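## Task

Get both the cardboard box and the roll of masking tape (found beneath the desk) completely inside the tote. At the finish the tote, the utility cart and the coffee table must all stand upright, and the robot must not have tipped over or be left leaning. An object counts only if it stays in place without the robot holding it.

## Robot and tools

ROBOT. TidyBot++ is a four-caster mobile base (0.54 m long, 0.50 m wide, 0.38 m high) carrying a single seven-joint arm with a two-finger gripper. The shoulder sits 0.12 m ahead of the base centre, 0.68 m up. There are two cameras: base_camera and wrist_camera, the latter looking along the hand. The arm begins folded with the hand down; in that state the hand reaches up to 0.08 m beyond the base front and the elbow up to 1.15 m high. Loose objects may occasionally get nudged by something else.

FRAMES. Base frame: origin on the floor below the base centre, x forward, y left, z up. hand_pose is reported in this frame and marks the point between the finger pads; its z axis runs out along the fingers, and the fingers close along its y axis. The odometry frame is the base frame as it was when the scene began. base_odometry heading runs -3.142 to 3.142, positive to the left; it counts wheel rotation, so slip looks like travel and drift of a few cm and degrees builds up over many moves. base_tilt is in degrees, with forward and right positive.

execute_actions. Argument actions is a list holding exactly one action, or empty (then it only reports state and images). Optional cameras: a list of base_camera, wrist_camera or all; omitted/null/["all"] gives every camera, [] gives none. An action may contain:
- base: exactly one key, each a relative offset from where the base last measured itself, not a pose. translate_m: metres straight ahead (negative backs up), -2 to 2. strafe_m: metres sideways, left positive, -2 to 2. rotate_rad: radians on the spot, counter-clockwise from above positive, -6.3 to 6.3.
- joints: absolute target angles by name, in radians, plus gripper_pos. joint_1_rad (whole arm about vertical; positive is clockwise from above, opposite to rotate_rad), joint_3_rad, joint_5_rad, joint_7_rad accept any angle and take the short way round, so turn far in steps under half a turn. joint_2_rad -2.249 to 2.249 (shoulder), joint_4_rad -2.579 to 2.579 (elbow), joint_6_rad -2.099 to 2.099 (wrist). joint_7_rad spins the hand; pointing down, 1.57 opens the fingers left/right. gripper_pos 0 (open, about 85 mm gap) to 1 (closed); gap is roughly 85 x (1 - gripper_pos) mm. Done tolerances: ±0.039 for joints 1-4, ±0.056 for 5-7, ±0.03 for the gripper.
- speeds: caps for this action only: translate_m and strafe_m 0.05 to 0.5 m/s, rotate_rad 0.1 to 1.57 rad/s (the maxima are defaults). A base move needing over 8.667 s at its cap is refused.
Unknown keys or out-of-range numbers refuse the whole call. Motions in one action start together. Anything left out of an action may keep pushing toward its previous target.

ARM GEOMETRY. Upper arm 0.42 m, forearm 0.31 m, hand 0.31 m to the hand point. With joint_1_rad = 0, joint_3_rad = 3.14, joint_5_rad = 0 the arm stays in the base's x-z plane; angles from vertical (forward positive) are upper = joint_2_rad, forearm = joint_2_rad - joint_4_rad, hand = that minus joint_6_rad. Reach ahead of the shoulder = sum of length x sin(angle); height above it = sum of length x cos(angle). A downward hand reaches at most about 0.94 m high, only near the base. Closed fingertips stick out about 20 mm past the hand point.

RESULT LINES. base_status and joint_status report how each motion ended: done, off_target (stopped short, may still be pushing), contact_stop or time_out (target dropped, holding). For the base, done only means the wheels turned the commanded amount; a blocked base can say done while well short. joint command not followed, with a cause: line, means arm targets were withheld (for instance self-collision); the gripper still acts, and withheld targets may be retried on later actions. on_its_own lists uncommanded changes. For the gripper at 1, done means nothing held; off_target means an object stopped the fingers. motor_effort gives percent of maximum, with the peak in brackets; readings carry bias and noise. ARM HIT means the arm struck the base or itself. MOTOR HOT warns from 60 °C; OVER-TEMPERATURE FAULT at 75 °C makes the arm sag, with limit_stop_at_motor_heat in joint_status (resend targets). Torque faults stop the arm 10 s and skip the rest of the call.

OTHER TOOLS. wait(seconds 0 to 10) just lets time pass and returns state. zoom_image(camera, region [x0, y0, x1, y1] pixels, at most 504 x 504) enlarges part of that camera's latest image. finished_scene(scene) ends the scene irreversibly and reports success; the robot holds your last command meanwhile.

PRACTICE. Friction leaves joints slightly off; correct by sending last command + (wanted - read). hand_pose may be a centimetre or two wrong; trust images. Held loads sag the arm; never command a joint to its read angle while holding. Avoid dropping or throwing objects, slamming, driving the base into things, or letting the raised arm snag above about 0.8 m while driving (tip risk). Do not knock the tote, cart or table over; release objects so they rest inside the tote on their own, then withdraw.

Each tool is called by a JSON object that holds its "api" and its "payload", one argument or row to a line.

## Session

{"api": "execute_actions", "payload": {
  "actions": []
}}

Scene clock: 0.00 s.
base_odometry: x=+0.000 y=+0.000 heading=+0.000 (m, m, rad; odometry frame)
base_tilt: forward=+0.0 right=+0.4 (deg)
base_status: not commanded
joint_positions: joint_1_rad=+0.017 joint_2_rad=-0.311 joint_3_rad=+3.101 joint_4_rad=-2.498 joint_5_rad=+0.030 joint_6_rad=-0.908 joint_7_rad=+1.556 gripper_pos=+0.000
joint_status: not commanded
motor_effort: joint_1_rad=+1 joint_2_rad=+0 joint_3_rad=+0 joint_4_rad=+10 joint_5_rad=-1 joint_6_rad=+0 joint_7_rad=+0 (%)
hand_pose: x=+0.2610 y=-0.0042 z=+0.5898 quat_wxyz=(+0.018, +0.999, +0.012, +0.024) (m; base frame)
pictures: base_camera, wrist_camera
Images, in order (width x height): base_camera 644x364, wrist_camera 644x476.

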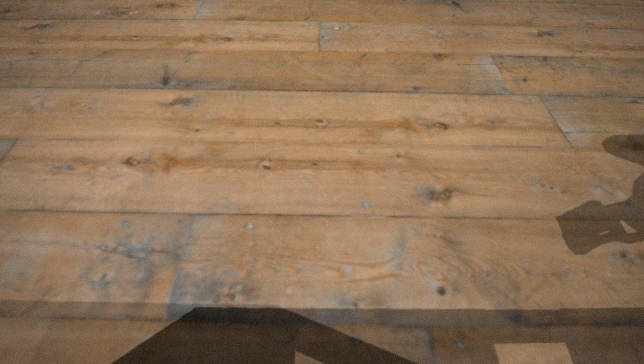

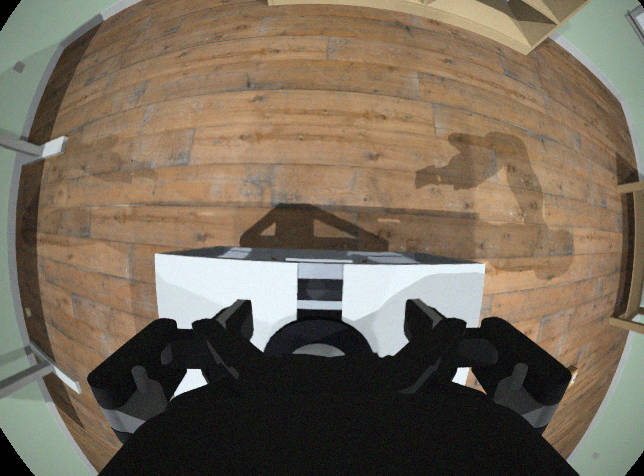

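{"api": "execute_actions", "payload": {
  "actions": [
    {"joints":{"joint_1_rad":0,"joint_2_rad":-0.37,"joint_4_rad":-2.0,"joint_6_rad":-0.45}}
  ],
  "cameras": ["wrist_camera"]
}}

{"api": "execute_actions", "payload": {
  "actions": [
    {"base":{"rotate_rad":1.57}}
  ],
  "cameras": ["wrist_camera"]
}}

{"api": "execute_actions", "payload": {
  "actions": [
    {"base":{"rotate_rad":1.57}}
  ],
  "cameras": ["wrist_camera"]
}}

{"api": "execute_actions", "payload": {
  "actions": [
    {"base":{"rotate_rad":1.57}}
  ],
  "cameras": ["wrist_camera"]
}}

Scene clock: 7.27 s.
base_odometry: x=+0.000 y=+0.000 heading=+0.000 (m, m, rad; odometry frame)
base_tilt: forward=+0.0 right=+0.5 (deg)
base_status: not commanded
joint_positions: joint_1_rad=+0.017 joint_2_rad=-0.354 joint_3_rad=+3.101 joint_4_rad=-2.009 joint_5_rad=+0.030 joint_6_rad=-0.467 joint_7_rad=+1.556 gripper_pos=+0.000
joint_status: all done
motor_effort: joint_1_rad=+1(1) joint_2_rad=-8(8) joint_3_rad=+0(0) joint_4_rad=+23(22) joint_5_rad=-2(1) joint_6_rad=+9(8) joint_7_rad=+0(1) (%)
hand_pose: x=+0.5511 y=+0.0090 z=+0.8869 quat_wxyz=(+0.010, +0.873, +0.014, +0.488) (m; base frame)
pictures: wrist_camera
Images, in order (width x height): wrist_camera 644x476.

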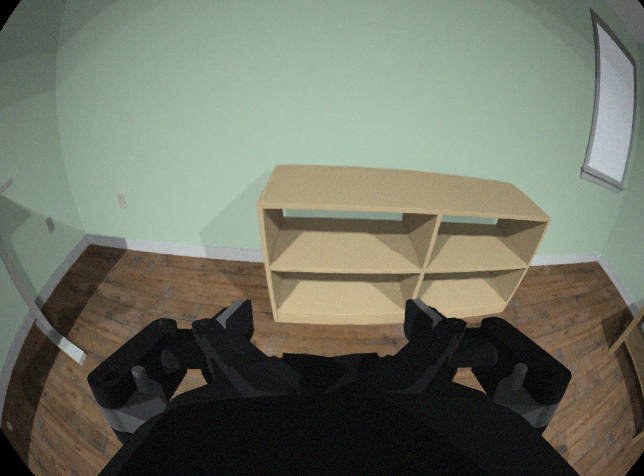

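Scene clock: 9.60 s.
base_odometry: x=+0.000 y=+0.000 heading=+1.569 (m, m, rad; odometry frame)
base_tilt: forward=+0.0 right=+0.5 (deg)
base_status: done
joint_positions: joint_1_rad=+0.014 joint_2_rad=-0.354 joint_3_rad=+3.098 joint_4_rad=-2.009 joint_5_rad=+0.030 joint_6_rad=-0.467 joint_7_rad=+1.556 gripper_pos=+0.000
joint_status: not commanded
motor_effort: joint_1_rad=+1(2) joint_2_rad=-7(9) joint_3_rad=+0(3) joint_4_rad=+23(23) joint_5_rad=-1(1) joint_6_rad=+8(9) joint_7_rad=+0(0) (%)
hand_pose: x=+0.5510 y=+0.0119 z=+0.8869 quat_wxyz=(+0.009, +0.873, +0.017, +0.488) (m; base frame)
pictures: wrist_camera
Images, in order (width x height): wrist_camera 644x476.

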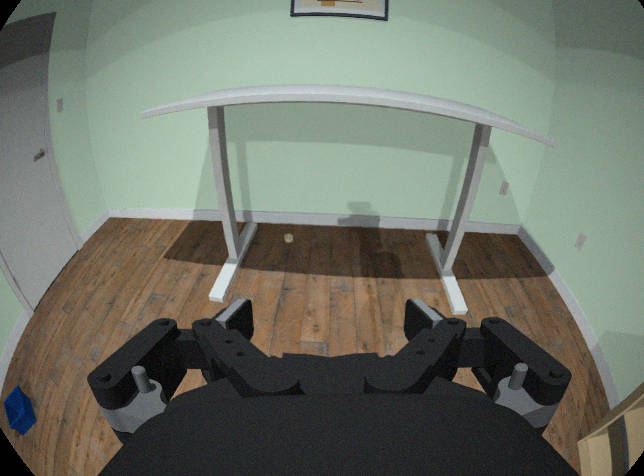

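Scene clock: 11.93 s.
base_odometry: x=+0.000 y=+0.000 heading=+3.139 (m, m, rad; odometry frame)
base_tilt: forward=-0.1 right=+0.4 (deg)
base_status: done
joint_positions: joint_1_rad=+0.012 joint_2_rad=-0.354 joint_3_rad=+3.098 joint_4_rad=-2.009 joint_5_rad=+0.030 joint_6_rad=-0.467 joint_7_rad=+1.556 gripper_pos=+0.000
joint_status: not commanded
motor_effort: joint_1_rad=+1(0) joint_2_rad=-7(9) joint_3_rad=+0(2) joint_4_rad=+23(23) joint_5_rad=-2(1) joint_6_rad=+8(9) joint_7_rad=+0(0) (%)
hand_pose: x=+0.5510 y=+0.0128 z=+0.8869 quat_wxyz=(+0.008, +0.873, +0.018, +0.488) (m; base frame)
pictures: wrist_camera
Images, in order (width x height): wrist_camera 644x476.

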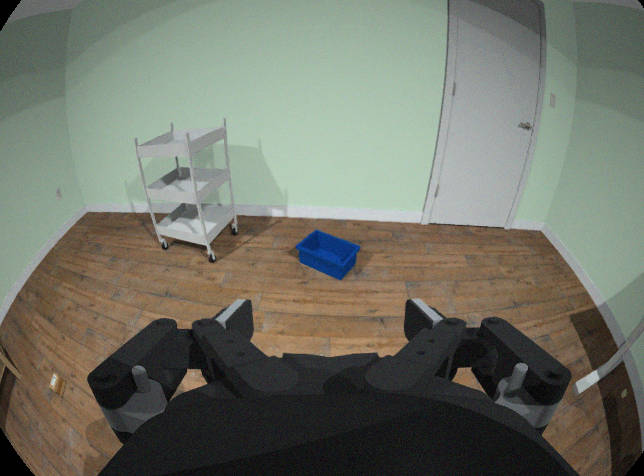

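Scene clock: 14.27 s.
base_odometry: x=+0.000 y=+0.000 heading=-1.575 (m, m, rad; odometry frame)
base_tilt: forward=-0.1 right=+0.4 (deg)
base_status: done
joint_positions: joint_1_rad=+0.011 joint_2_rad=-0.354 joint_3_rad=+3.097 joint_4_rad=-2.009 joint_5_rad=+0.030 joint_6_rad=-0.467 joint_7_rad=+1.556 gripper_pos=+0.000
joint_status: not commanded
motor_effort: joint_1_rad=+1(1) joint_2_rad=-8(9) joint_3_rad=+0(2) joint_4_rad=+23(23) joint_5_rad=-1(1) joint_6_rad=+8(8) joint_7_rad=+0(1) (%)
hand_pose: x=+0.5510 y=+0.0133 z=+0.8869 quat_wxyz=(+0.008, +0.873, +0.019, +0.488) (m; base frame)
pictures: wrist_camera
Images, in order (width x height): wrist_camera 644x476.

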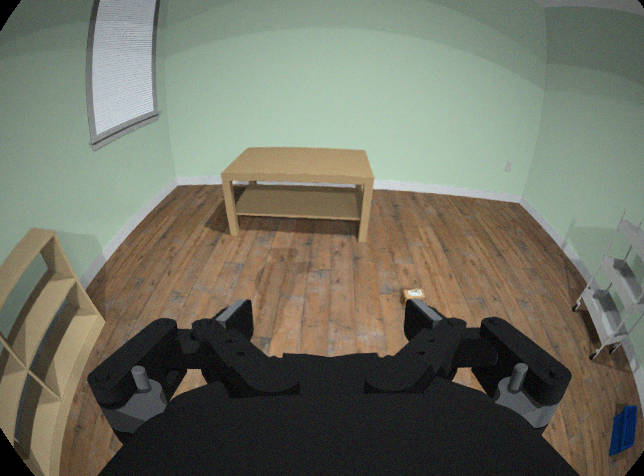

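{"api": "execute_actions", "payload": {
  "actions": [
    {"base":{"rotate_rad":-0.25},"joints":{"joint_2_rad":0.6,"joint_4_rad":-1.5,"joint_6_rad":-1.04}}
  ],
  "cameras": []
}}

{"api": "execute_actions", "payload": {
  "actions": [
    {"base":{"translate_m":0.5},"joints":{"joint_2_rad":1.0,"joint_4_rad":-1.25,"joint_6_rad":-0.89}}
  ]
}}

Scene clock: 20.50 s.
base_odometry: x=+0.000 y=+0.000 heading=-1.823 (m, m, rad; odometry frame)
base_tilt: forward=-0.1 right=+0.4 (deg)
base_status: done
joint_positions: joint_1_rad=+0.011 joint_2_rad=+0.592 joint_3_rad=+3.103 joint_4_rad=-1.516 joint_5_rad=+0.030 joint_6_rad=-1.018 joint_7_rad=+1.556 gripper_pos=+0.000
joint_status: all done
motor_effort: joint_1_rad=+1(0) joint_2_rad=-34(36) joint_3_rad=-1(2) joint_4_rad=+15(23) joint_5_rad=-2(1) joint_6_rad=+1(9) joint_7_rad=+1(0) (%)
hand_pose: x=+0.6286 y=+0.0067 z=+0.5592 quat_wxyz=(+0.002, +1.000, +0.011, +0.008) (m; base frame)
pictures: none
No camera images: the call's "cameras" was empty. Leave "cameras" out to get every camera's image.

Scene clock: 22.87 s.
base_odometry: x=-0.124 y=-0.484 heading=-1.822 (m, m, rad; odometry frame)
base_tilt: forward=-0.1 right=+0.4 (deg)
base_status: done
joint_positions: joint_1_rad=+0.011 joint_2_rad=+1.003 joint_3_rad=+3.103 joint_4_rad=-1.259 joint_5_rad=+0.030 joint_6_rad=-0.907 joint_7_rad=+1.556 gripper_pos=+0.000
joint_status: all done
motor_effort: joint_1_rad=+1(4) joint_2_rad=-42(46) joint_3_rad=-2(2) joint_4_rad=+13(16) joint_5_rad=-2(1) joint_6_rad=+1(2) joint_7_rad=+0(0) (%)
hand_pose: x=+0.7075 y=+0.0090 z=+0.3973 quat_wxyz=(-0.004, +1.000, +0.007, -0.013) (m; base frame)
pictures: base_camera, wrist_camera
Images, in order (width x height): base_camera 644x364, wrist_camera 644x476.

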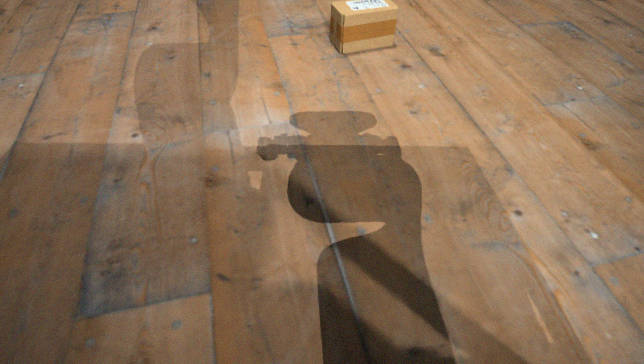

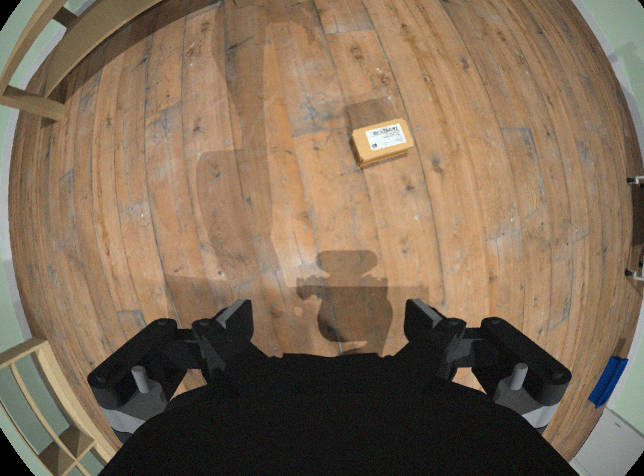

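{"api": "execute_actions", "payload": {
  "actions": [
    {"base":{"strafe_m":-0.1},"joints":{"joint_2_rad":1.35,"joint_4_rad":-0.97,"joint_6_rad":-0.82}}
  ],
  "cameras": []
}}

{"api": "execute_actions", "payload": {
  "actions": [
    {"base":{"translate_m":0.15}}
  ]
}}

Scene clock: 29.03 s.
base_odometry: x=-0.221 y=-0.460 heading=-1.822 (m, m, rad; odometry frame)
base_tilt: forward=+0.0 right=+0.5 (deg)
base_status: done
joint_positions: joint_1_rad=+0.011 joint_2_rad=+1.354 joint_3_rad=+3.104 joint_4_rad=-0.984 joint_5_rad=+0.030 joint_6_rad=-0.843 joint_7_rad=+1.556 gripper_pos=+0.000
joint_status: all done
motor_effort: joint_1_rad=+0(3) joint_2_rad=-47(51) joint_3_rad=-1(3) joint_4_rad=+12(14) joint_5_rad=-1(3) joint_6_rad=+0(1) joint_7_rad=+0(0) (%)
hand_pose: x=+0.7442 y=+0.0083 z=+0.2439 quat_wxyz=(-0.007, +1.000, +0.002, -0.019) (m; base frame)
pictures: none
No camera images: the call's "cameras" was empty. Leave "cameras" out to get every camera's image.

Scene clock: 30.50 s.
base_odometry: x=-0.259 y=-0.605 heading=-1.823 (m, m, rad; odometry frame)
base_tilt: forward=+0.0 right=+0.5 (deg)
base_status: done
joint_positions: joint_1_rad=+0.011 joint_2_rad=+1.354 joint_3_rad=+3.104 joint_4_rad=-0.976 joint_5_rad=+0.030 joint_6_rad=-0.838 joint_7_rad=+1.556 gripper_pos=+0.000
joint_status: not commanded
motor_effort: joint_1_rad=+1(2) joint_2_rad=-47(50) joint_3_rad=-1(2) joint_4_rad=+13(14) joint_5_rad=-1(2) joint_6_rad=+1(2) joint_7_rad=+0(0) (%)
hand_pose: x=+0.7495 y=+0.0083 z=+0.2454 quat_wxyz=(-0.007, +1.000, +0.002, -0.013) (m; base frame)
pictures: base_camera, wrist_camera
Images, in order (width x height): base_camera 644x364, wrist_camera 644x476.

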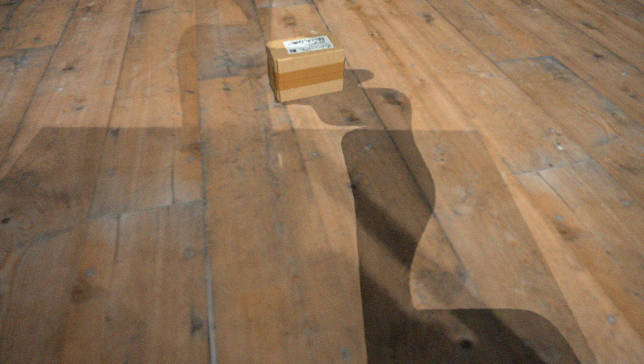

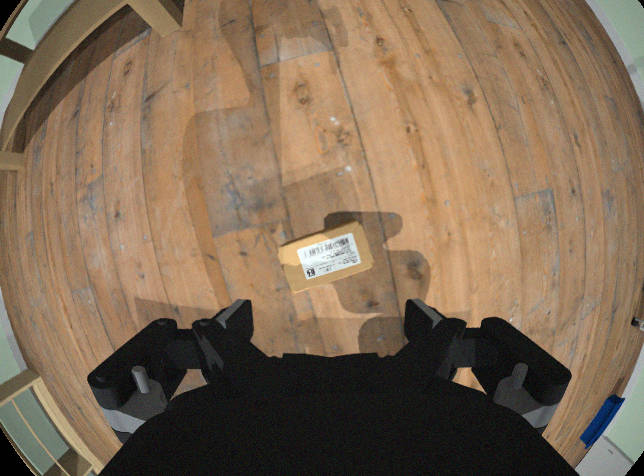

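{"api": "execute_actions", "payload": {
  "actions": [
    {"base":{"translate_m":0.04},"joints":{"joint_7_rad":0.27,"joint_2_rad":1.5,"joint_4_rad":-0.88,"joint_6_rad":-0.76}}
  ]
}}

Scene clock: 35.10 s.
base_odometry: x=-0.269 y=-0.644 heading=-1.823 (m, m, rad; odometry frame)
base_tilt: forward=+0.0 right=+0.5 (deg)
base_status: done
joint_positions: joint_1_rad=+0.011 joint_2_rad=+1.492 joint_3_rad=+3.104 joint_4_rad=-0.894 joint_5_rad=+0.030 joint_6_rad=-0.782 joint_7_rad=+0.278 gripper_pos=+0.000
joint_status: all done
motor_effort: joint_1_rad=+1(3) joint_2_rad=-47(49) joint_3_rad=-2(3) joint_4_rad=+12(15) joint_5_rad=-1(3) joint_6_rad=+0(2) joint_7_rad=+1(0) (%)
hand_pose: x=+0.7458 y=+0.0085 z=+0.1756 quat_wxyz=(+0.001, +0.802, -0.597, -0.015) (m; base frame)
pictures: base_camera, wrist_camera
Images, in order (width x height): base_camera 644x364, wrist_camera 644x476.

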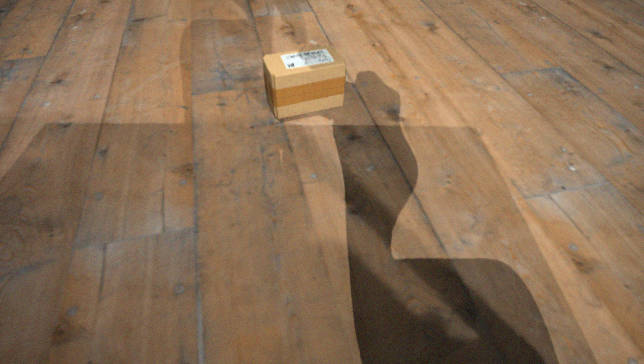

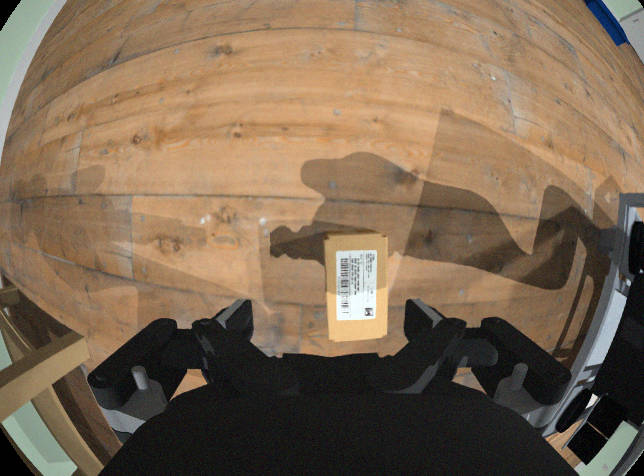

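{"api": "execute_actions", "payload": {
  "actions": [
    {"joints":{"joint_2_rad":1.68,"joint_4_rad":-0.77,"joint_6_rad":-0.69}}
  ]
}}

Scene clock: 40.30 s.
base_odometry: x=-0.269 y=-0.644 heading=-1.823 (m, m, rad; odometry frame)
base_tilt: forward=+0.0 right=+0.5 (deg)
base_status: not commanded
joint_positions: joint_1_rad=+0.011 joint_2_rad=+1.685 joint_3_rad=+3.104 joint_4_rad=-0.781 joint_5_rad=+0.030 joint_6_rad=-0.712 joint_7_rad=+0.278 gripper_pos=+0.000
joint_status: all done
motor_effort: joint_1_rad=+1(1) joint_2_rad=-45(50) joint_3_rad=-1(2) joint_4_rad=+10(13) joint_5_rad=-2(1) joint_6_rad=+0(0) joint_7_rad=+0(0) (%)
hand_pose: x=+0.7224 y=+0.0083 z=+0.0781 quat_wxyz=(+0.004, +0.801, -0.599, -0.020) (m; base frame)
pictures: base_camera, wrist_camera
Images, in order (width x height): base_camera 644x364, wrist_camera 644x476.

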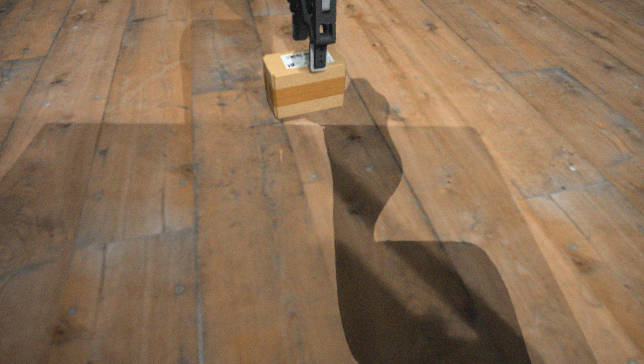

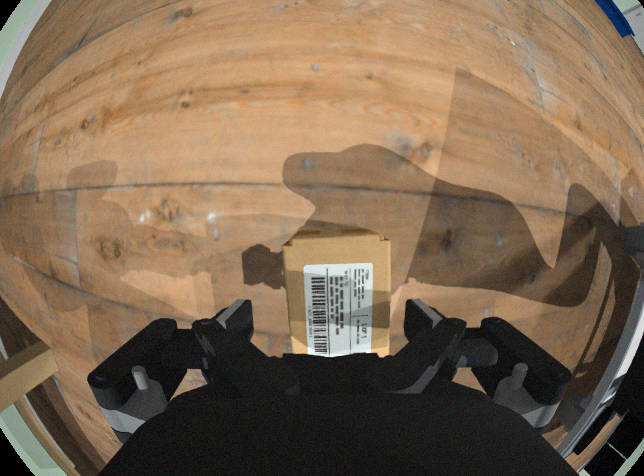

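{"api": "execute_actions", "payload": {
  "actions": [
    {"joints":{"joint_2_rad":1.75,"joint_4_rad":-0.75,"joint_6_rad":-0.63}}
  ]
}}

Scene clock: 45.30 s.
base_odometry: x=-0.269 y=-0.644 heading=-1.823 (m, m, rad; odometry frame)
base_tilt: forward=+0.0 right=+0.4 (deg)
base_status: not commanded
joint_positions: joint_1_rad=+0.011 joint_2_rad=+1.745 joint_3_rad=+3.104 joint_4_rad=-0.760 joint_5_rad=+0.030 joint_6_rad=-0.649 joint_7_rad=+0.278 gripper_pos=+0.000
joint_status: all done
motor_effort: joint_1_rad=+1(0) joint_2_rad=-45(48) joint_3_rad=-2(2) joint_4_rad=+10(12) joint_5_rad=-1(2) joint_6_rad=+0(1) joint_7_rad=+0(0) (%)
hand_pose: x=+0.7162 y=+0.0086 z=+0.0453 quat_wxyz=(-0.004, +0.800, -0.600, -0.011) (m; base frame)
pictures: base_camera, wrist_camera
Images, in order (width x height): base_camera 644x364, wrist_camera 644x476.

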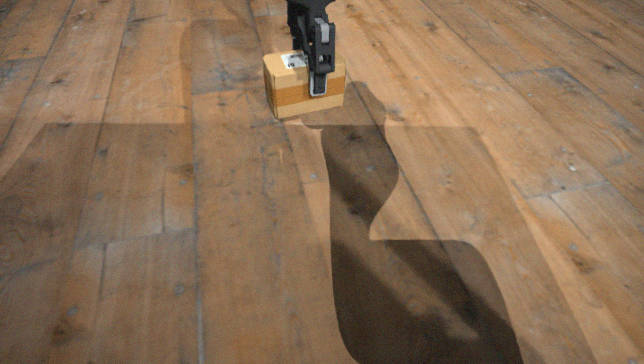

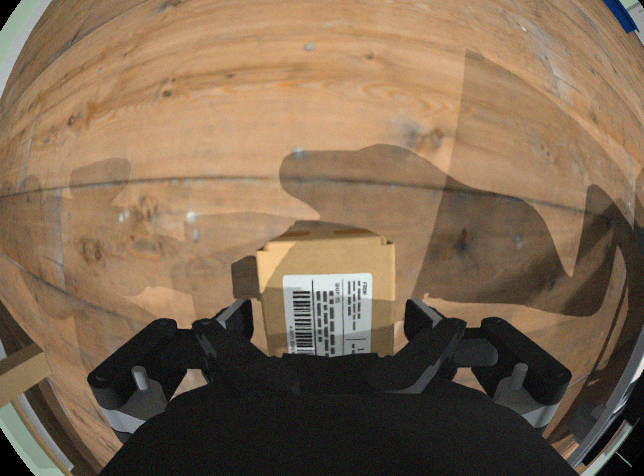

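{"api": "execute_actions", "payload": {
  "actions": [
    {"joints":{"gripper_pos":1}}
  ],
  "cameras": []
}}

{"api": "execute_actions", "payload": {
  "actions": [
    {"joints":{"joint_2_rad":1.0,"joint_4_rad":-1.4,"joint_6_rad":-0.74}}
  ]
}}

Scene clock: 48.13 s.
base_odometry: x=-0.269 y=-0.644 heading=-1.823 (m, m, rad; odometry frame)
base_tilt: forward=-0.1 right=+0.4 (deg)
base_status: not commanded
joint_positions: joint_1_rad=+0.011 joint_2_rad=+1.744 joint_3_rad=+3.104 joint_4_rad=-0.760 joint_5_rad=+0.030 joint_6_rad=-0.649 joint_7_rad=+0.278 gripper_pos=+0.362
joint_status: gripper_pos off_target (ended at +0.362, target +1.000)
motor_effort: joint_1_rad=+1(1) joint_2_rad=-44(47) joint_3_rad=-1(2) joint_4_rad=+11(11) joint_5_rad=-1(2) joint_6_rad=+2(4) joint_7_rad=+0(1) (%)
hand_pose: x=+0.7174 y=+0.0086 z=+0.0461 quat_wxyz=(-0.004, +0.800, -0.600, -0.010) (m; base frame)
pictures: none
No camera images: the call's "cameras" was empty. Leave "cameras" out to get every camera's image.

Scene clock: 50.17 s.
base_odometry: x=-0.269 y=-0.644 heading=-1.823 (m, m, rad; odometry frame)
base_tilt: forward=+0.0 right=+0.4 (deg)
base_status: not commanded
joint_positions: joint_1_rad=+0.011 joint_2_rad=+1.024 joint_3_rad=+3.104 joint_4_rad=-1.393 joint_5_rad=+0.030 joint_6_rad=-0.720 joint_7_rad=+0.278 gripper_pos=+0.362
joint_status: all done
motor_effort: joint_1_rad=+1(0) joint_2_rad=-43(51) joint_3_rad=-1(2) joint_4_rad=+12(14) joint_5_rad=-2(1) joint_6_rad=+1(2) joint_7_rad=+0(1) (%)
hand_pose: x=+0.6881 y=+0.0103 z=+0.3548 quat_wxyz=(-0.006, +0.807, -0.590, -0.001) (m; base frame)
pictures: base_camera, wrist_camera
Images, in order (width x height): base_camera 644x364, wrist_camera 644x476.

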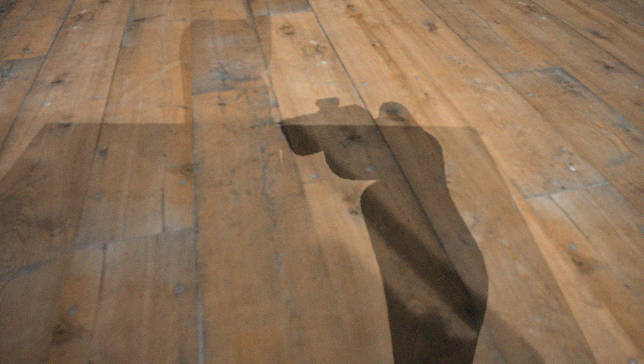

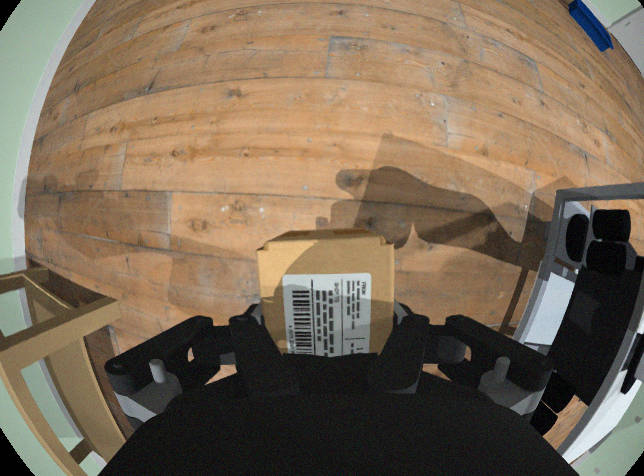

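{"api": "execute_actions", "payload": {
  "actions": [
    {"base":{"rotate_rad":-1.74},"joints":{"joint_7_rad":1.57}}
  ],
  "cameras": []
}}

{"api": "execute_actions", "payload": {
  "actions": [
    {"base":{"translate_m":0.7}}
  ]
}}

Scene clock: 56.37 s.
base_odometry: x=-0.269 y=-0.644 heading=+2.721 (m, m, rad; odometry frame)
base_tilt: forward=+0.1 right=+0.5 (deg)
base_status: done
joint_positions: joint_1_rad=+0.011 joint_2_rad=+1.024 joint_3_rad=+3.106 joint_4_rad=-1.393 joint_5_rad=+0.030 joint_6_rad=-0.720 joint_7_rad=+1.562 gripper_pos=+0.362
joint_status: all done
motor_effort: joint_1_rad=+1(5) joint_2_rad=-43(44) joint_3_rad=-1(4) joint_4_rad=+12(13) joint_5_rad=-2(3) joint_6_rad=+1(1) joint_7_rad=+1(1) (%)
hand_pose: x=+0.6882 y=+0.0092 z=+0.3547 quat_wxyz=(-0.005, +1.000, +0.011, +0.003) (m; base frame)
pictures: none
No camera images: the call's "cameras" was empty. Leave "cameras" out to get every camera's image.

Scene clock: 59.13 s.
base_odometry: x=-0.907 y=-0.357 heading=+2.720 (m, m, rad; odometry frame)
base_tilt: forward=+0.0 right=+0.5 (deg)
base_status: done
joint_positions: joint_1_rad=+0.011 joint_2_rad=+1.022 joint_3_rad=+3.106 joint_4_rad=-1.397 joint_5_rad=+0.030 joint_6_rad=-0.724 joint_7_rad=+1.562 gripper_pos=+0.362
joint_status: not commanded
motor_effort: joint_1_rad=+1(2) joint_2_rad=-43(45) joint_3_rad=-2(2) joint_4_rad=+12(14) joint_5_rad=-2(2) joint_6_rad=+1(2) joint_7_rad=+0(0) (%)
hand_pose: x=+0.6854 y=+0.0092 z=+0.3545 quat_wxyz=(-0.005, +1.000, +0.011, +0.000) (m; base frame)
pictures: base_camera, wrist_camera
Images, in order (width x height): base_camera 644x364, wrist_camera 644x476.

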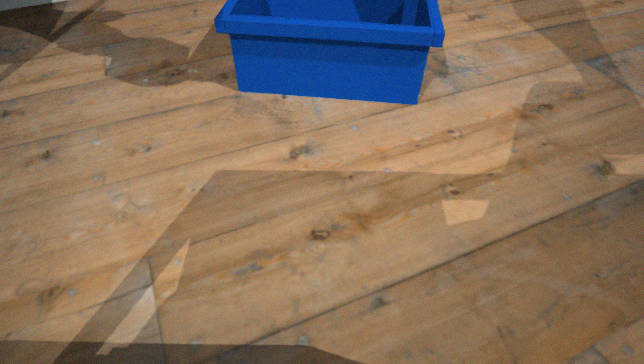

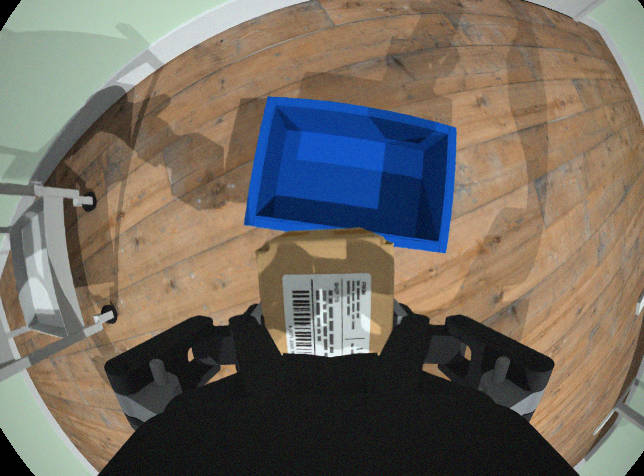

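{"api": "execute_actions", "payload": {
  "actions": [
    {"base":{"translate_m":0.1},"joints":{"joint_7_rad":1.44,"joint_2_rad":1.3,"joint_4_rad":-1.02,"joint_6_rad":-0.82}}
  ]
}}

Scene clock: 68.50 s.
base_odometry: x=-0.999 y=-0.316 heading=+2.719 (m, m, rad; odometry frame)
base_tilt: forward=+0.0 right=+0.4 (deg)
base_status: done
joint_positions: joint_1_rad=+0.011 joint_2_rad=+1.308 joint_3_rad=+3.106 joint_4_rad=-1.039 joint_5_rad=+0.030 joint_6_rad=-0.798 joint_7_rad=+1.472 gripper_pos=+0.362
joint_status: all done
motor_effort: joint_1_rad=+1(4) joint_2_rad=-48(52) joint_3_rad=-1(3) joint_4_rad=+13(15) joint_5_rad=-1(2) joint_6_rad=+1(2) joint_7_rad=+0(1) (%)
hand_pose: x=+0.7481 y=+0.0081 z=+0.2600 quat_wxyz=(-0.006, +0.999, -0.040, -0.002) (m; base frame)
pictures: base_camera, wrist_camera
Images, in order (width x height): base_camera 644x364, wrist_camera 644x476.

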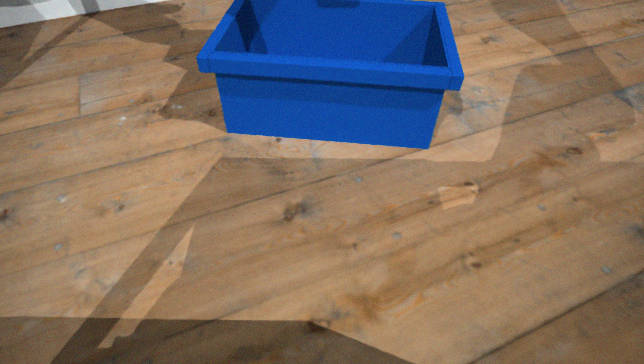

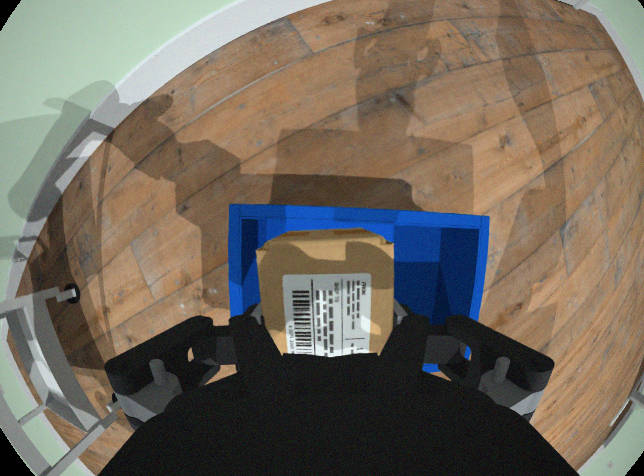

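{"api": "execute_actions", "payload": {
  "actions": [
    {"joints":{"joint_2_rad":1.62,"joint_4_rad":-0.84,"joint_6_rad":-0.68}}
  ]
}}

Scene clock: 73.07 s.
base_odometry: x=-0.999 y=-0.316 heading=+2.719 (m, m, rad; odometry frame)
base_tilt: forward=+0.0 right=+0.4 (deg)
base_status: not commanded
joint_positions: joint_1_rad=+0.011 joint_2_rad=+1.635 joint_3_rad=+3.106 joint_4_rad=-0.855 joint_5_rad=+0.030 joint_6_rad=-0.700 joint_7_rad=+1.472 gripper_pos=+0.362
joint_status: all done
motor_effort: joint_1_rad=+1(1) joint_2_rad=-47(53) joint_3_rad=-2(2) joint_4_rad=+11(14) joint_5_rad=-2(1) joint_6_rad=+0(0) joint_7_rad=+1(0) (%)
hand_pose: x=+0.7149 y=+0.0083 z=+0.0947 quat_wxyz=(-0.007, +0.999, -0.044, -0.024) (m; base frame)
pictures: base_camera, wrist_camera
Images, in order (width x height): base_camera 644x364, wrist_camera 644x476.

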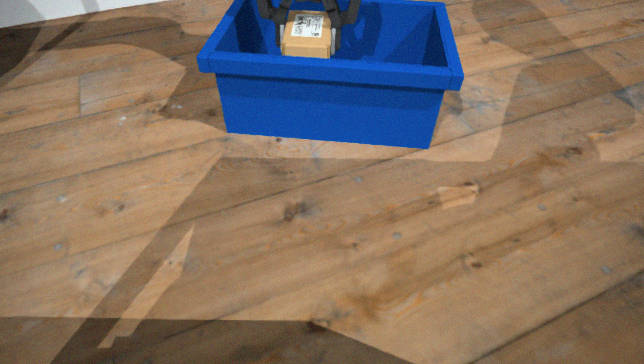

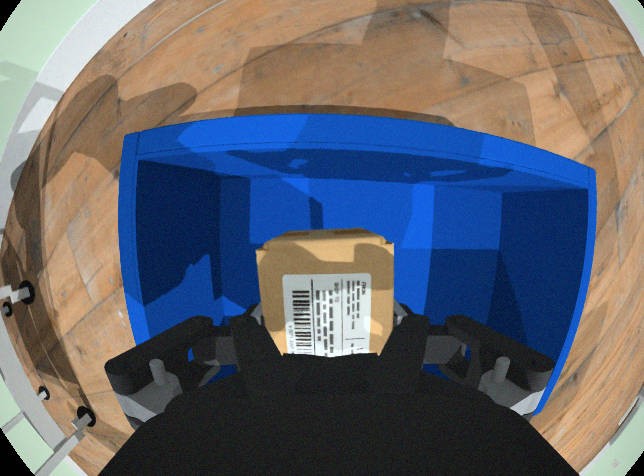

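{"api": "execute_actions", "payload": {
  "actions": [
    {"base":{"strafe_m":-0.02}}
  ],
  "cameras": []
}}

{"api": "execute_actions", "payload": {
  "actions": [
    {"base":{"translate_m":0.015},"joints":{"joint_2_rad":1.68,"joint_4_rad":-0.83,"joint_6_rad":-0.63}}
  ]
}}

Scene clock: 77.13 s.
base_odometry: x=-0.991 y=-0.298 heading=+2.719 (m, m, rad; odometry frame)
base_tilt: forward=+0.0 right=+0.5 (deg)
base_status: done
joint_positions: joint_1_rad=+0.009 joint_2_rad=+1.635 joint_3_rad=+3.106 joint_4_rad=-0.855 joint_5_rad=+0.030 joint_6_rad=-0.700 joint_7_rad=+1.472 gripper_pos=+0.362
joint_status: not commanded
motor_effort: joint_1_rad=+0(4) joint_2_rad=-48(48) joint_3_rad=-2(2) joint_4_rad=+11(11) joint_5_rad=-2(2) joint_6_rad=+0(0) joint_7_rad=+0(1) (%)
hand_pose: x=+0.7150 y=+0.0095 z=+0.0947 quat_wxyz=(-0.007, +0.999, -0.043, -0.024) (m; base frame)
pictures: none
No camera images: the call's "cameras" was empty. Leave "cameras" out to get every camera's image.

Scene clock: 78.07 s.
base_odometry: x=-1.004 y=-0.291 heading=+2.719 (m, m, rad; odometry frame)
base_tilt: forward=+0.0 right=+0.5 (deg)
base_status: done
joint_positions: joint_1_rad=+0.009 joint_2_rad=+1.681 joint_3_rad=+3.106 joint_4_rad=-0.839 joint_5_rad=+0.030 joint_6_rad=-0.647 joint_7_rad=+1.472 gripper_pos=+0.362
joint_status: all done
motor_effort: joint_1_rad=+1(4) joint_2_rad=-47(50) joint_3_rad=-1(2) joint_4_rad=+10(12) joint_5_rad=-2(1) joint_6_rad=+1(1) joint_7_rad=+0(1) (%)
hand_pose: x=+0.7128 y=+0.0098 z=+0.0696 quat_wxyz=(-0.008, +0.999, -0.043, -0.013) (m; base frame)
pictures: base_camera, wrist_camera
Images, in order (width x height): base_camera 644x364, wrist_camera 644x476.

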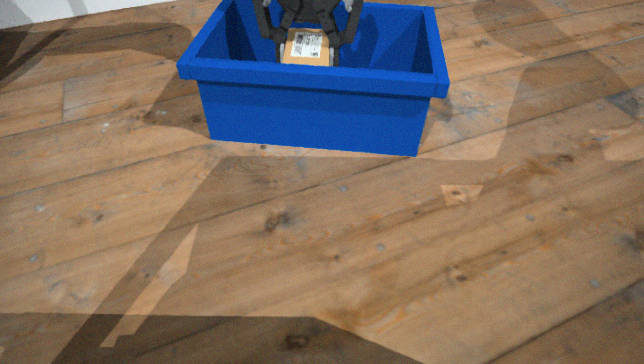

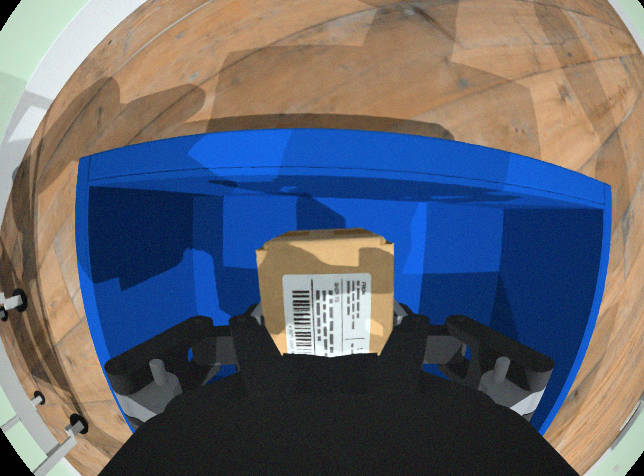

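{"api": "execute_actions", "payload": {
  "actions": [
    {"joints":{"joint_2_rad":1.70,"joint_6_rad":-0.62}}
  ],
  "cameras": []
}}

{"api": "execute_actions", "payload": {
  "actions": [
    {"joints":{"gripper_pos":0.2}}
  ],
  "cameras": []
}}

{"api": "execute_actions", "payload": {
  "actions": [
    {"joints":{"joint_2_rad":1.0,"joint_4_rad":-1.25,"joint_6_rad":-0.89,"joint_7_rad":1.57}}
  ]
}}

Scene clock: 81.93 s.
base_odometry: x=-1.004 y=-0.291 heading=+2.719 (m, m, rad; odometry frame)
base_tilt: forward=+0.0 right=+0.5 (deg)
base_status: not commanded
joint_positions: joint_1_rad=+0.009 joint_2_rad=+1.698 joint_3_rad=+3.106 joint_4_rad=-0.839 joint_5_rad=+0.030 joint_6_rad=-0.642 joint_7_rad=+1.472 gripper_pos=+0.362
joint_status: all done
motor_effort: joint_1_rad=+1(1) joint_2_rad=-47(47) joint_3_rad=-2(1) joint_4_rad=+10(11) joint_5_rad=-1(2) joint_6_rad=+1(1) joint_7_rad=+0(1) (%)
hand_pose: x=+0.7040 y=+0.0099 z=+0.0596 quat_wxyz=(-0.008, +0.999, -0.043, -0.019) (m; base frame)
pictures: none
No camera images: the call's "cameras" was empty. Leave "cameras" out to get every camera's image.

Scene clock: 82.93 s.
base_odometry: x=-1.004 y=-0.291 heading=+2.719 (m, m, rad; odometry frame)
base_tilt: forward=+0.0 right=+0.4 (deg)
base_status: not commanded
joint_positions: joint_1_rad=+0.009 joint_2_rad=+1.698 joint_3_rad=+3.106 joint_4_rad=-0.839 joint_5_rad=+0.030 joint_6_rad=-0.642 joint_7_rad=+1.472 gripper_pos=+0.200
joint_status: all done
motor_effort: joint_1_rad=+1(1) joint_2_rad=-45(47) joint_3_rad=-1(1) joint_4_rad=+10(10) joint_5_rad=-2(2) joint_6_rad=+1(0) joint_7_rad=+0(1) (%)
hand_pose: x=+0.7040 y=+0.0099 z=+0.0596 quat_wxyz=(-0.008, +0.999, -0.043, -0.019) (m; base frame)
pictures: none
No camera images: the call's "cameras" was empty. Leave "cameras" out to get every camera's image.

Scene clock: 84.90 s.
base_odometry: x=-1.004 y=-0.291 heading=+2.719 (m, m, rad; odometry frame)
base_tilt: forward=+0.0 right=+0.4 (deg)
base_status: not commanded
joint_positions: joint_1_rad=+0.009 joint_2_rad=+1.009 joint_3_rad=+3.106 joint_4_rad=-1.236 joint_5_rad=+0.030 joint_6_rad=-0.869 joint_7_rad=+1.538 gripper_pos=+0.200
joint_status: all done
motor_effort: joint_1_rad=+1(1) joint_2_rad=-43(50) joint_3_rad=-1(2) joint_4_rad=+14(15) joint_5_rad=-2(2) joint_6_rad=+1(2) joint_7_rad=+0(0) (%)
hand_pose: x=+0.7290 y=+0.0089 z=+0.3990 quat_wxyz=(-0.004, +1.000, -0.002, +0.014) (m; base frame)
pictures: base_camera, wrist_camera
Images, in order (width x height): base_camera 644x364, wrist_camera 644x476.

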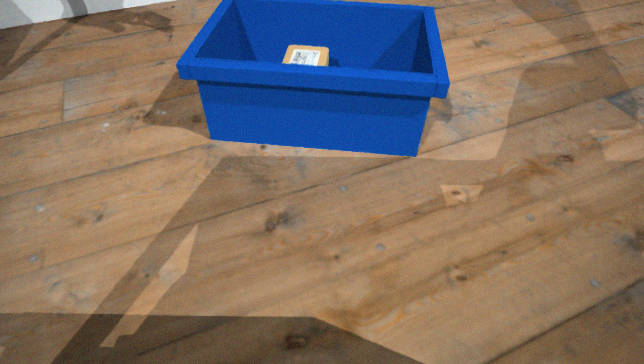

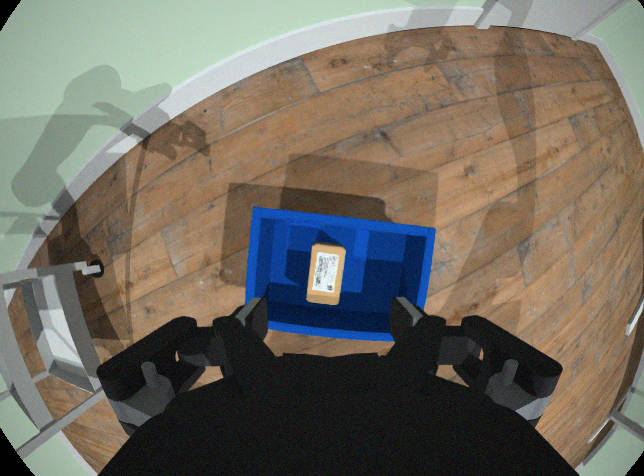

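{"api": "execute_actions", "payload": {
  "actions": [
    {"base":{"rotate_rad":-1.8},"joints":{"gripper_pos":0}}
  ],
  "cameras": ["wrist_camera"]
}}

{"api": "execute_actions", "payload": {
  "actions": [
    {"base":{"translate_m":1.45},"joints":{"joint_2_rad":1.2,"joint_4_rad":-1.1,"joint_6_rad":-0.3}}
  ],
  "cameras": ["wrist_camera"]
}}

{"api": "execute_actions", "payload": {
  "actions": [
    {"base":{"rotate_rad":0.65}}
  ]
}}

Scene clock: 92.13 s.
base_odometry: x=-1.004 y=-0.291 heading=+0.920 (m, m, rad; odometry frame)
base_tilt: forward=+0.0 right=+0.5 (deg)
base_status: done
joint_positions: joint_1_rad=+0.010 joint_2_rad=+1.009 joint_3_rad=+3.106 joint_4_rad=-1.236 joint_5_rad=+0.030 joint_6_rad=-0.869 joint_7_rad=+1.538 gripper_pos=+0.000
joint_status: all done
motor_effort: joint_1_rad=+1(5) joint_2_rad=-43(44) joint_3_rad=-2(4) joint_4_rad=+14(14) joint_5_rad=-1(2) joint_6_rad=+2(1) joint_7_rad=+0(1) (%)
hand_pose: x=+0.7290 y=+0.0083 z=+0.3990 quat_wxyz=(-0.004, +1.000, -0.003, +0.014) (m; base frame)
pictures: wrist_camera
Images, in order (width x height): wrist_camera 644x476.

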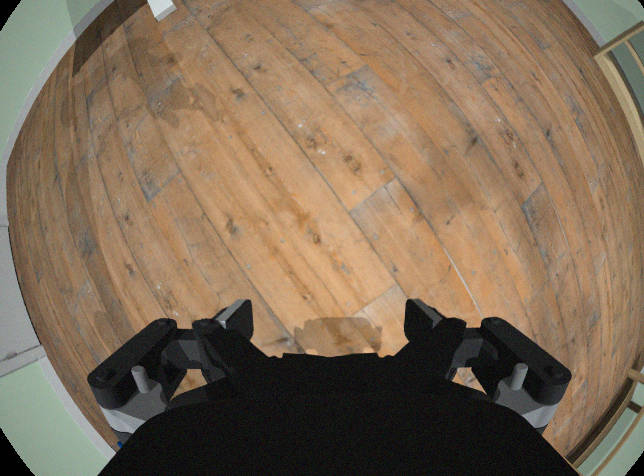

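Scene clock: 96.40 s.
base_odometry: x=-0.124 y=+0.861 heading=+0.919 (m, m, rad; odometry frame)
base_tilt: forward=+0.0 right=+0.4 (deg)
base_status: done
joint_positions: joint_1_rad=+0.010 joint_2_rad=+1.198 joint_3_rad=+3.106 joint_4_rad=-1.108 joint_5_rad=+0.030 joint_6_rad=-0.315 joint_7_rad=+1.538 gripper_pos=+0.000
joint_status: all done
motor_effort: joint_1_rad=+0(3) joint_2_rad=-47(51) joint_3_rad=-2(1) joint_4_rad=+16(18) joint_5_rad=-2(2) joint_6_rad=+5(7) joint_7_rad=+0(1) (%)
hand_pose: x=+0.8986 y=+0.0118 z=+0.3550 quat_wxyz=(-0.013, +0.966, -0.006, +0.257) (m; base frame)
pictures: wrist_camera
Images, in order (width x height): wrist_camera 644x476.

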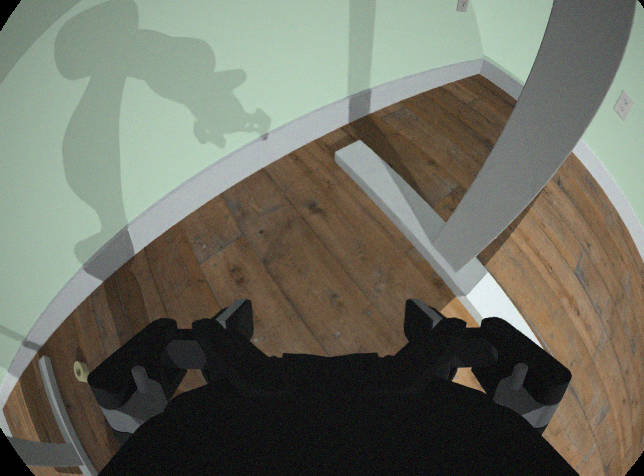

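Scene clock: 98.33 s.
base_odometry: x=-0.124 y=+0.861 heading=+1.568 (m, m, rad; odometry frame)
base_tilt: forward=-0.1 right=+0.4 (deg)
base_status: done
joint_positions: joint_1_rad=-0.010 joint_2_rad=+1.198 joint_3_rad=+3.096 joint_4_rad=-1.107 joint_5_rad=+0.030 joint_6_rad=-0.315 joint_7_rad=+1.538 gripper_pos=+0.000
joint_status: not commanded
motor_effort: joint_1_rad=+0(9) joint_2_rad=-49(48) joint_3_rad=-1(4) joint_4_rad=+16(16) joint_5_rad=-2(2) joint_6_rad=+5(5) joint_7_rad=+0(1) (%)
hand_pose: x=+0.8987 y=+0.0328 z=+0.3558 quat_wxyz=(-0.020, +0.966, +0.004, +0.258) (m; base frame)
pictures: base_camera, wrist_camera
Images, in order (width x height): base_camera 644x364, wrist_camera 644x476.

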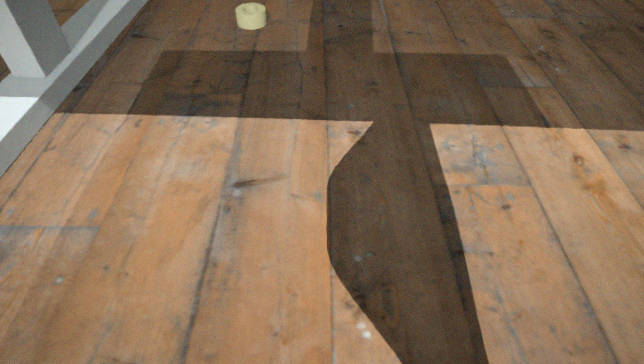

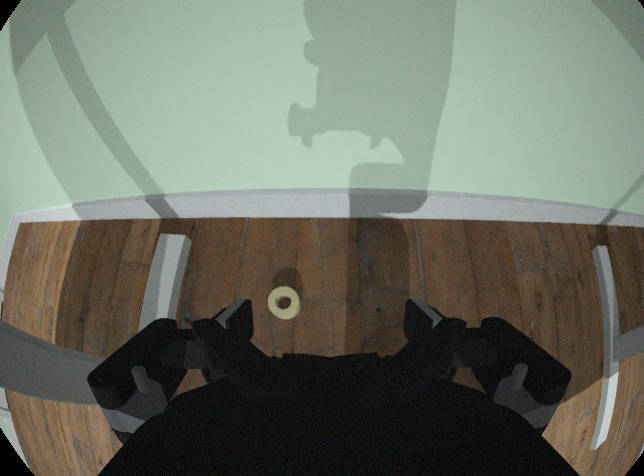

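{"api": "execute_actions", "payload": {
  "actions": [
    {"base":{"translate_m":0.2},"joints":{"joint_1_rad":-0.15,"joint_2_rad":1.5,"joint_4_rad":-0.88,"joint_6_rad":-0.76}}
  ]
}}

Scene clock: 103.43 s.
base_odometry: x=-0.124 y=+1.061 heading=+1.569 (m, m, rad; odometry frame)
base_tilt: forward=+0.0 right=+0.4 (deg)
base_status: done
joint_positions: joint_1_rad=-0.140 joint_2_rad=+1.502 joint_3_rad=+3.097 joint_4_rad=-0.891 joint_5_rad=+0.030 joint_6_rad=-0.743 joint_7_rad=+1.538 gripper_pos=+0.000
joint_status: all done
motor_effort: joint_1_rad=+1(1) joint_2_rad=-47(51) joint_3_rad=-1(3) joint_4_rad=+12(17) joint_5_rad=-2(2) joint_6_rad=+1(6) joint_7_rad=+0(1) (%)
hand_pose: x=+0.7460 y=+0.1085 z=+0.1704 quat_wxyz=(-0.012, +0.998, +0.066, +0.003) (m; base frame)
pictures: base_camera, wrist_camera
Images, in order (width x height): base_camera 644x364, wrist_camera 644x476.

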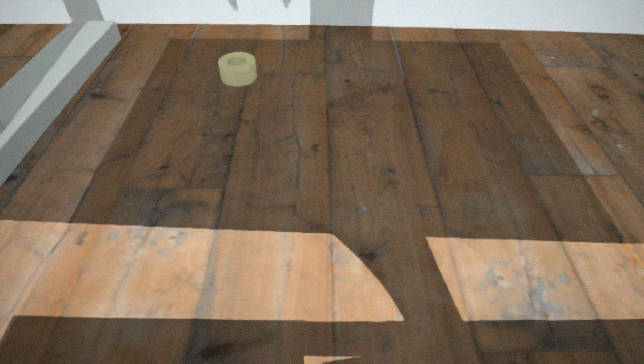

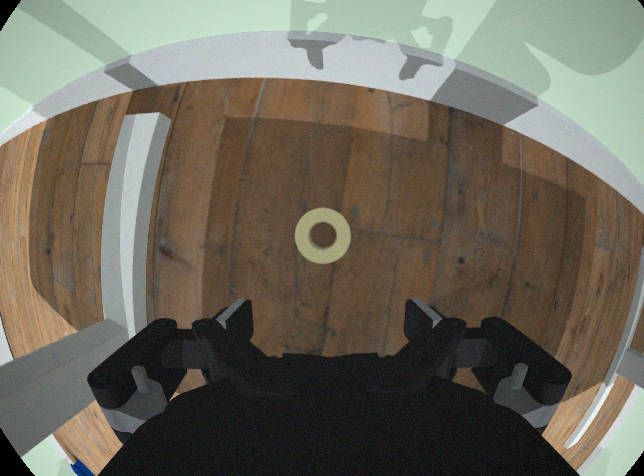

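{"api": "execute_actions", "payload": {
  "actions": [
    {"base":{"translate_m":0.06},"joints":{"joint_2_rad":1.68,"joint_4_rad":-0.76,"joint_6_rad":-0.68}}
  ]
}}

Scene clock: 107.47 s.
base_odometry: x=-0.124 y=+1.121 heading=+1.570 (m, m, rad; odometry frame)
base_tilt: forward=+0.0 right=+0.4 (deg)
base_status: done
joint_positions: joint_1_rad=-0.141 joint_2_rad=+1.681 joint_3_rad=+3.097 joint_4_rad=-0.770 joint_5_rad=+0.030 joint_6_rad=-0.700 joint_7_rad=+1.538 gripper_pos=+0.000
joint_status: all done
motor_effort: joint_1_rad=+1(5) joint_2_rad=-46(50) joint_3_rad=-1(2) joint_4_rad=+11(13) joint_5_rad=-2(2) joint_6_rad=+1(2) joint_7_rad=+0(1) (%)
hand_pose: x=+0.7261 y=+0.1051 z=+0.0830 quat_wxyz=(-0.012, +0.998, +0.063, -0.005) (m; base frame)
pictures: base_camera, wrist_camera
Images, in order (width x height): base_camera 644x364, wrist_camera 644x476.

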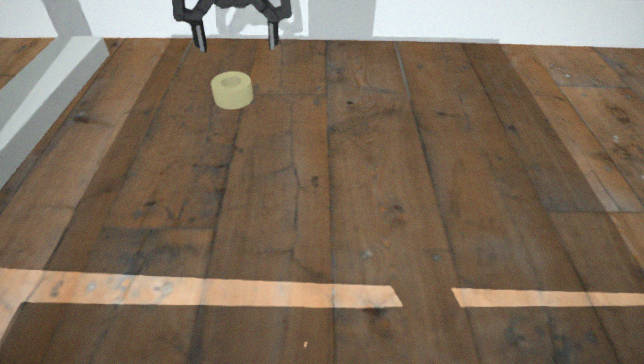

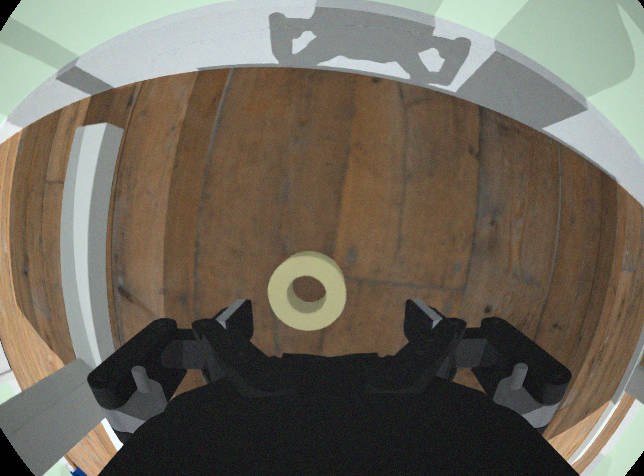

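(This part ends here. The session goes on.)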